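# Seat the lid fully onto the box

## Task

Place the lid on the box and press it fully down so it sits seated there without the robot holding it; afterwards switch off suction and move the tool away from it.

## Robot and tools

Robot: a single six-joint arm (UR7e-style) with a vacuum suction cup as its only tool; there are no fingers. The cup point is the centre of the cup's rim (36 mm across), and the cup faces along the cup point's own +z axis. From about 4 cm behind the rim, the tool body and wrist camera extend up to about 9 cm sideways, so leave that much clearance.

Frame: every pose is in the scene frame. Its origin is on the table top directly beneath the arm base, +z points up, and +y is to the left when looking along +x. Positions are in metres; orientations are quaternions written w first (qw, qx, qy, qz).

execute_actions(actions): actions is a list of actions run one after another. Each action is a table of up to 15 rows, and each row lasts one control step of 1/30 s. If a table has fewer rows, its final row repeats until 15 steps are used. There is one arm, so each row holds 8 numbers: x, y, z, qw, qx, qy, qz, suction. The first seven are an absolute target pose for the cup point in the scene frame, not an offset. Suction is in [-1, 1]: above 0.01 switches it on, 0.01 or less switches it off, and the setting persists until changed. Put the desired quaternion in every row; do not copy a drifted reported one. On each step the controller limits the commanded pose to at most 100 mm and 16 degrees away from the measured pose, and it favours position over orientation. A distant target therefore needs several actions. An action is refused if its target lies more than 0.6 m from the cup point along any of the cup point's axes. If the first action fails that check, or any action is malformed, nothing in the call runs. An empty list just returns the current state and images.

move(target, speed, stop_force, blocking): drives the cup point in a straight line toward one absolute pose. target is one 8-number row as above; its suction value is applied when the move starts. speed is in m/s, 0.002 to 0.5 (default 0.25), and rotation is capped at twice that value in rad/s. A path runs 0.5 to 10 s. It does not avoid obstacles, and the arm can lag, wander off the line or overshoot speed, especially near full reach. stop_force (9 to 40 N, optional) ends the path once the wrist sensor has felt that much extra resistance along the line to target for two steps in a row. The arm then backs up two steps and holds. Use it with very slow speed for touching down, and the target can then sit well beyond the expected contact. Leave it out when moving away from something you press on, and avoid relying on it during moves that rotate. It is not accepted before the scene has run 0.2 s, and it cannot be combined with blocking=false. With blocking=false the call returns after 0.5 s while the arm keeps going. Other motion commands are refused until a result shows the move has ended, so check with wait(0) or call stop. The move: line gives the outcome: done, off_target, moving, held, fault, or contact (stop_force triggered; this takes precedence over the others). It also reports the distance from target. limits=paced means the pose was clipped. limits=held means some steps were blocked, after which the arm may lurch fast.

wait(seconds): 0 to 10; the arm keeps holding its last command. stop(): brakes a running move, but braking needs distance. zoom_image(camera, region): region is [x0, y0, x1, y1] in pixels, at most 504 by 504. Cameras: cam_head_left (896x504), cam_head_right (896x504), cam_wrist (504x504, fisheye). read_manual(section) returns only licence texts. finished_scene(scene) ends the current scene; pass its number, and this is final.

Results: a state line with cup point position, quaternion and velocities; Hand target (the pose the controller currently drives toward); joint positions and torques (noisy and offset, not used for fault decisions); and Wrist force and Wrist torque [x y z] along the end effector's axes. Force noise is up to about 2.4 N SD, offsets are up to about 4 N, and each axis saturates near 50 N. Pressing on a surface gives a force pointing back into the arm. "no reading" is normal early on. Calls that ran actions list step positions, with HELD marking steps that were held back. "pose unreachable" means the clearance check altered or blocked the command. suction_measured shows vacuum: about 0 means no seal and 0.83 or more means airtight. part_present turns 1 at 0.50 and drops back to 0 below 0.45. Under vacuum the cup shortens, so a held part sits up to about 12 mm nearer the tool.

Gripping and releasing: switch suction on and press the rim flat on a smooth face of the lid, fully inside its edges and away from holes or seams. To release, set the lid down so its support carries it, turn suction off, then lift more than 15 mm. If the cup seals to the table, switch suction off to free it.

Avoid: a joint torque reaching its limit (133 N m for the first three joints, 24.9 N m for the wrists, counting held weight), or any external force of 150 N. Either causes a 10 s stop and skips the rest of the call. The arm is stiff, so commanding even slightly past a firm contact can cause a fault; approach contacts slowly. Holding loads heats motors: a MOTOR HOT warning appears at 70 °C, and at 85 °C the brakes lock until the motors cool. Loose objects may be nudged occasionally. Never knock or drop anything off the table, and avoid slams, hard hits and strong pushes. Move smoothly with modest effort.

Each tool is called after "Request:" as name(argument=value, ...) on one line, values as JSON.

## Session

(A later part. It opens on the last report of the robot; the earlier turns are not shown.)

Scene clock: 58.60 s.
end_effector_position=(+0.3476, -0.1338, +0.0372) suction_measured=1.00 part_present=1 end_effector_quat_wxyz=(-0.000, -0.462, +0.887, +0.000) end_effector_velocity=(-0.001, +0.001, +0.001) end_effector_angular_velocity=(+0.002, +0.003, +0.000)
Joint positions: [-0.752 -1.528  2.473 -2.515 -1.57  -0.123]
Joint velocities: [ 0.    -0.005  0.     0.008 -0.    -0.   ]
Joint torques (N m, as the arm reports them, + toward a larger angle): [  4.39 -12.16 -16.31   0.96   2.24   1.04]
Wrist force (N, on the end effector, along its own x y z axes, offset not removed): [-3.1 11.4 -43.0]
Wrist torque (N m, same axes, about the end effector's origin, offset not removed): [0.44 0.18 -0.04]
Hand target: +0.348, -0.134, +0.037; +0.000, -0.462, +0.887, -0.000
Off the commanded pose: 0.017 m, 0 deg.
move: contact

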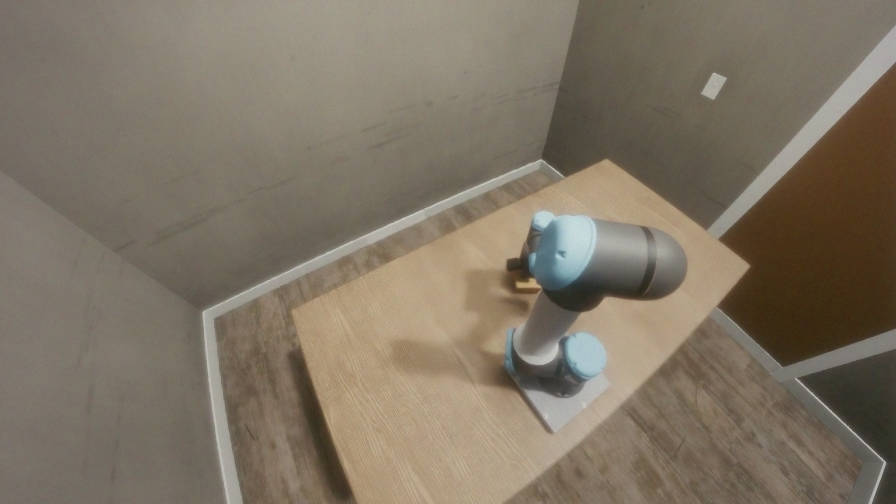

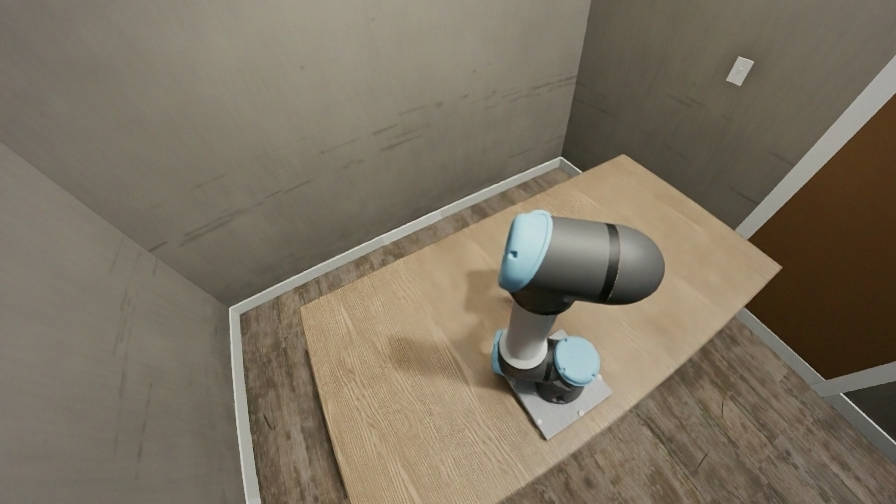

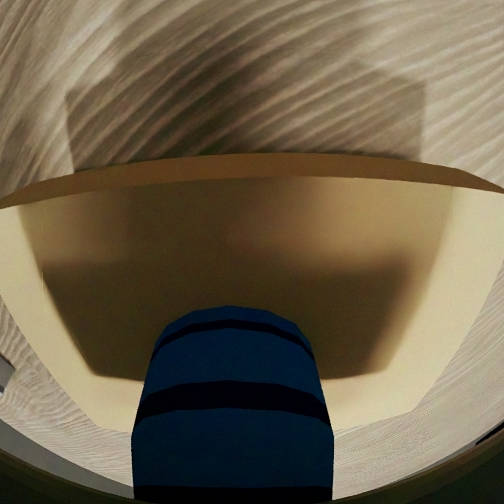

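Request:
execute_actions(actions=[[[0.3477,-0.1339,0.039,0,-0.4617,0.887,0,0]],[[0.3477,-0.1339,0.039,0,-0.4617,0.887,0,0]]])

Request:
move(target=[0.3477,-0.1339,0.2,0,-0.4617,0.887,0,0], speed=0.12)

Scene clock: 64.07 s.
end_effector_position=(+0.3477, -0.1339, +0.0390) suction_measured=0.01 part_present=0 end_effector_quat_wxyz=(+0.000, -0.462, +0.887, +0.000) end_effector_velocity=(-0.000, +0.000, -0.000) end_effector_angular_velocity=(+0.001, +0.001, -0.000)
Joint positions: [-0.752 -1.533  2.47  -2.508 -1.57  -0.123]
Joint velocities: [0.    0.    0.001 0.    0.    0.   ]
Joint torques (N m, as the arm reports them, + toward a larger angle): [  5.68 -19.03 -21.92   0.15   2.02   0.99]
Wrist force (N, on the end effector, along its own x y z axes, offset not removed): [-1.0 -0.9 -15.9]
Wrist torque (N m, same axes, about the end effector's origin, offset not removed): [-0.08 -0.01 -0.07]
Hand target: +0.348, -0.134, +0.039; +0.000, -0.462, +0.887, -0.000
Off the commanded pose: 0.000 m, 0 deg.
Step readings (end_effector_position; steps 1 to 15: 1st action; 16 to 30: 2nd action):
0: (+0.3477, -0.1339, +0.0375)
1: (+0.3477, -0.1339, +0.0375)
2: (+0.3477, -0.1339, +0.0377)
4: (+0.3477, -0.1339, +0.0382)
8: (+0.3477, -0.1339, +0.0387)
15: (+0.3477, -0.1339, +0.0390)
16: (+0.3477, -0.1339, +0.0390)
17: (+0.3477, -0.1339, +0.0390)
19: (+0.3477, -0.1339, +0.0390)
23: (+0.3477, -0.1339, +0.0390)
30: end_effector_position above

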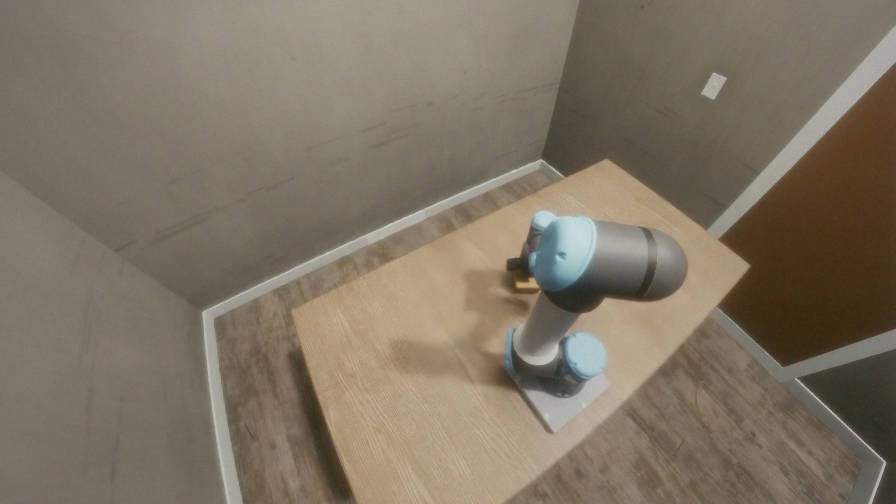

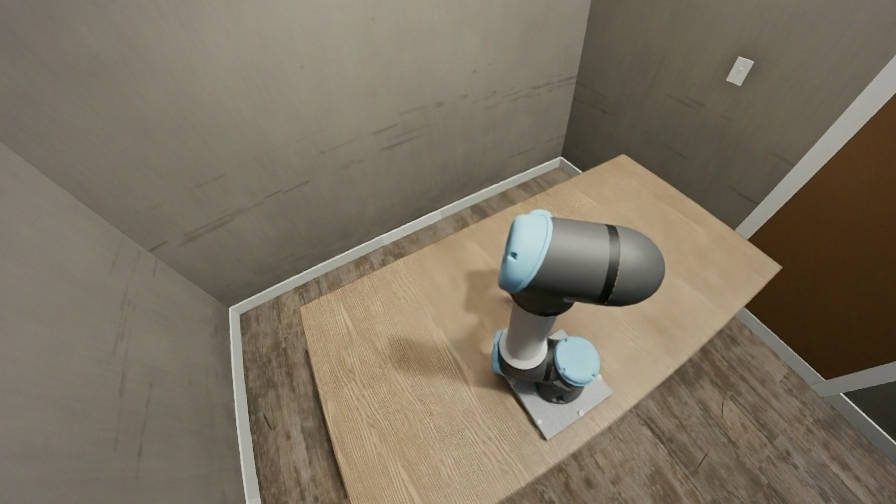

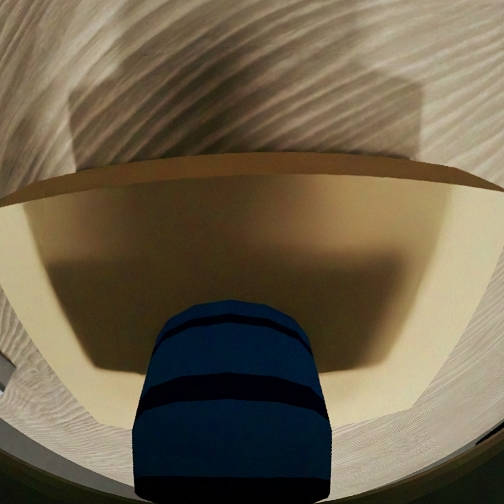

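Scene clock: 65.97 s.
end_effector_position=(+0.3479, -0.1341, +0.1995) suction_measured=0.01 part_present=0 end_effector_quat_wxyz=(-0.000, -0.462, +0.887, -0.000) end_effector_velocity=(-0.000, +0.000, +0.003) end_effector_angular_velocity=(+0.002, +0.001, -0.000)
Joint positions: [-0.753 -1.853  2.216 -1.933 -1.57  -0.124]
Joint velocities: [-0.001 -0.002 -0.007  0.011  0.001 -0.   ]
Joint torques (N m, as the arm reports them, + toward a larger angle): [ -8.3  -16.67 -33.96  -0.89   2.3   -1.28]
Wrist force (N, on the end effector, along its own x y z axes, offset not removed): [-3.3 0.0 1.7]
Wrist torque (N m, same axes, about the end effector's origin, offset not removed): [0.38 0.38 -0.10]
Hand target: +0.348, -0.134, +0.200; +0.000, -0.462, +0.887, -0.000
Off the commanded pose: 0.001 m, 0 deg.
move: done

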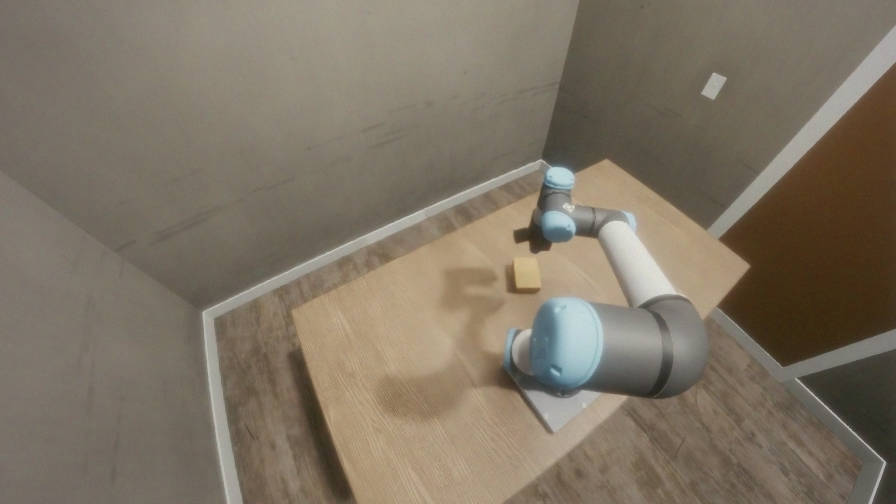

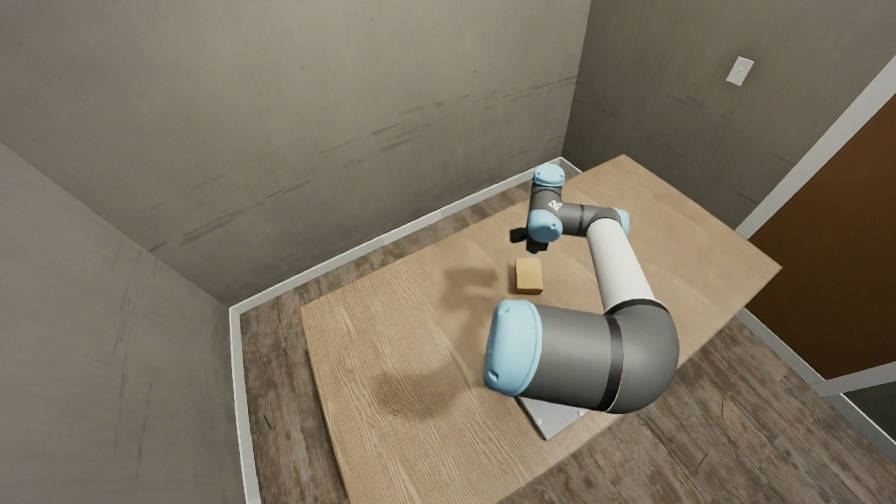

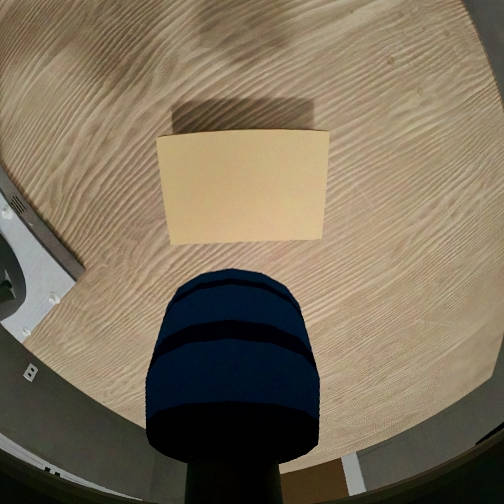

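Request:
finished_scene(scene=2)

The scene is finished: the task was done.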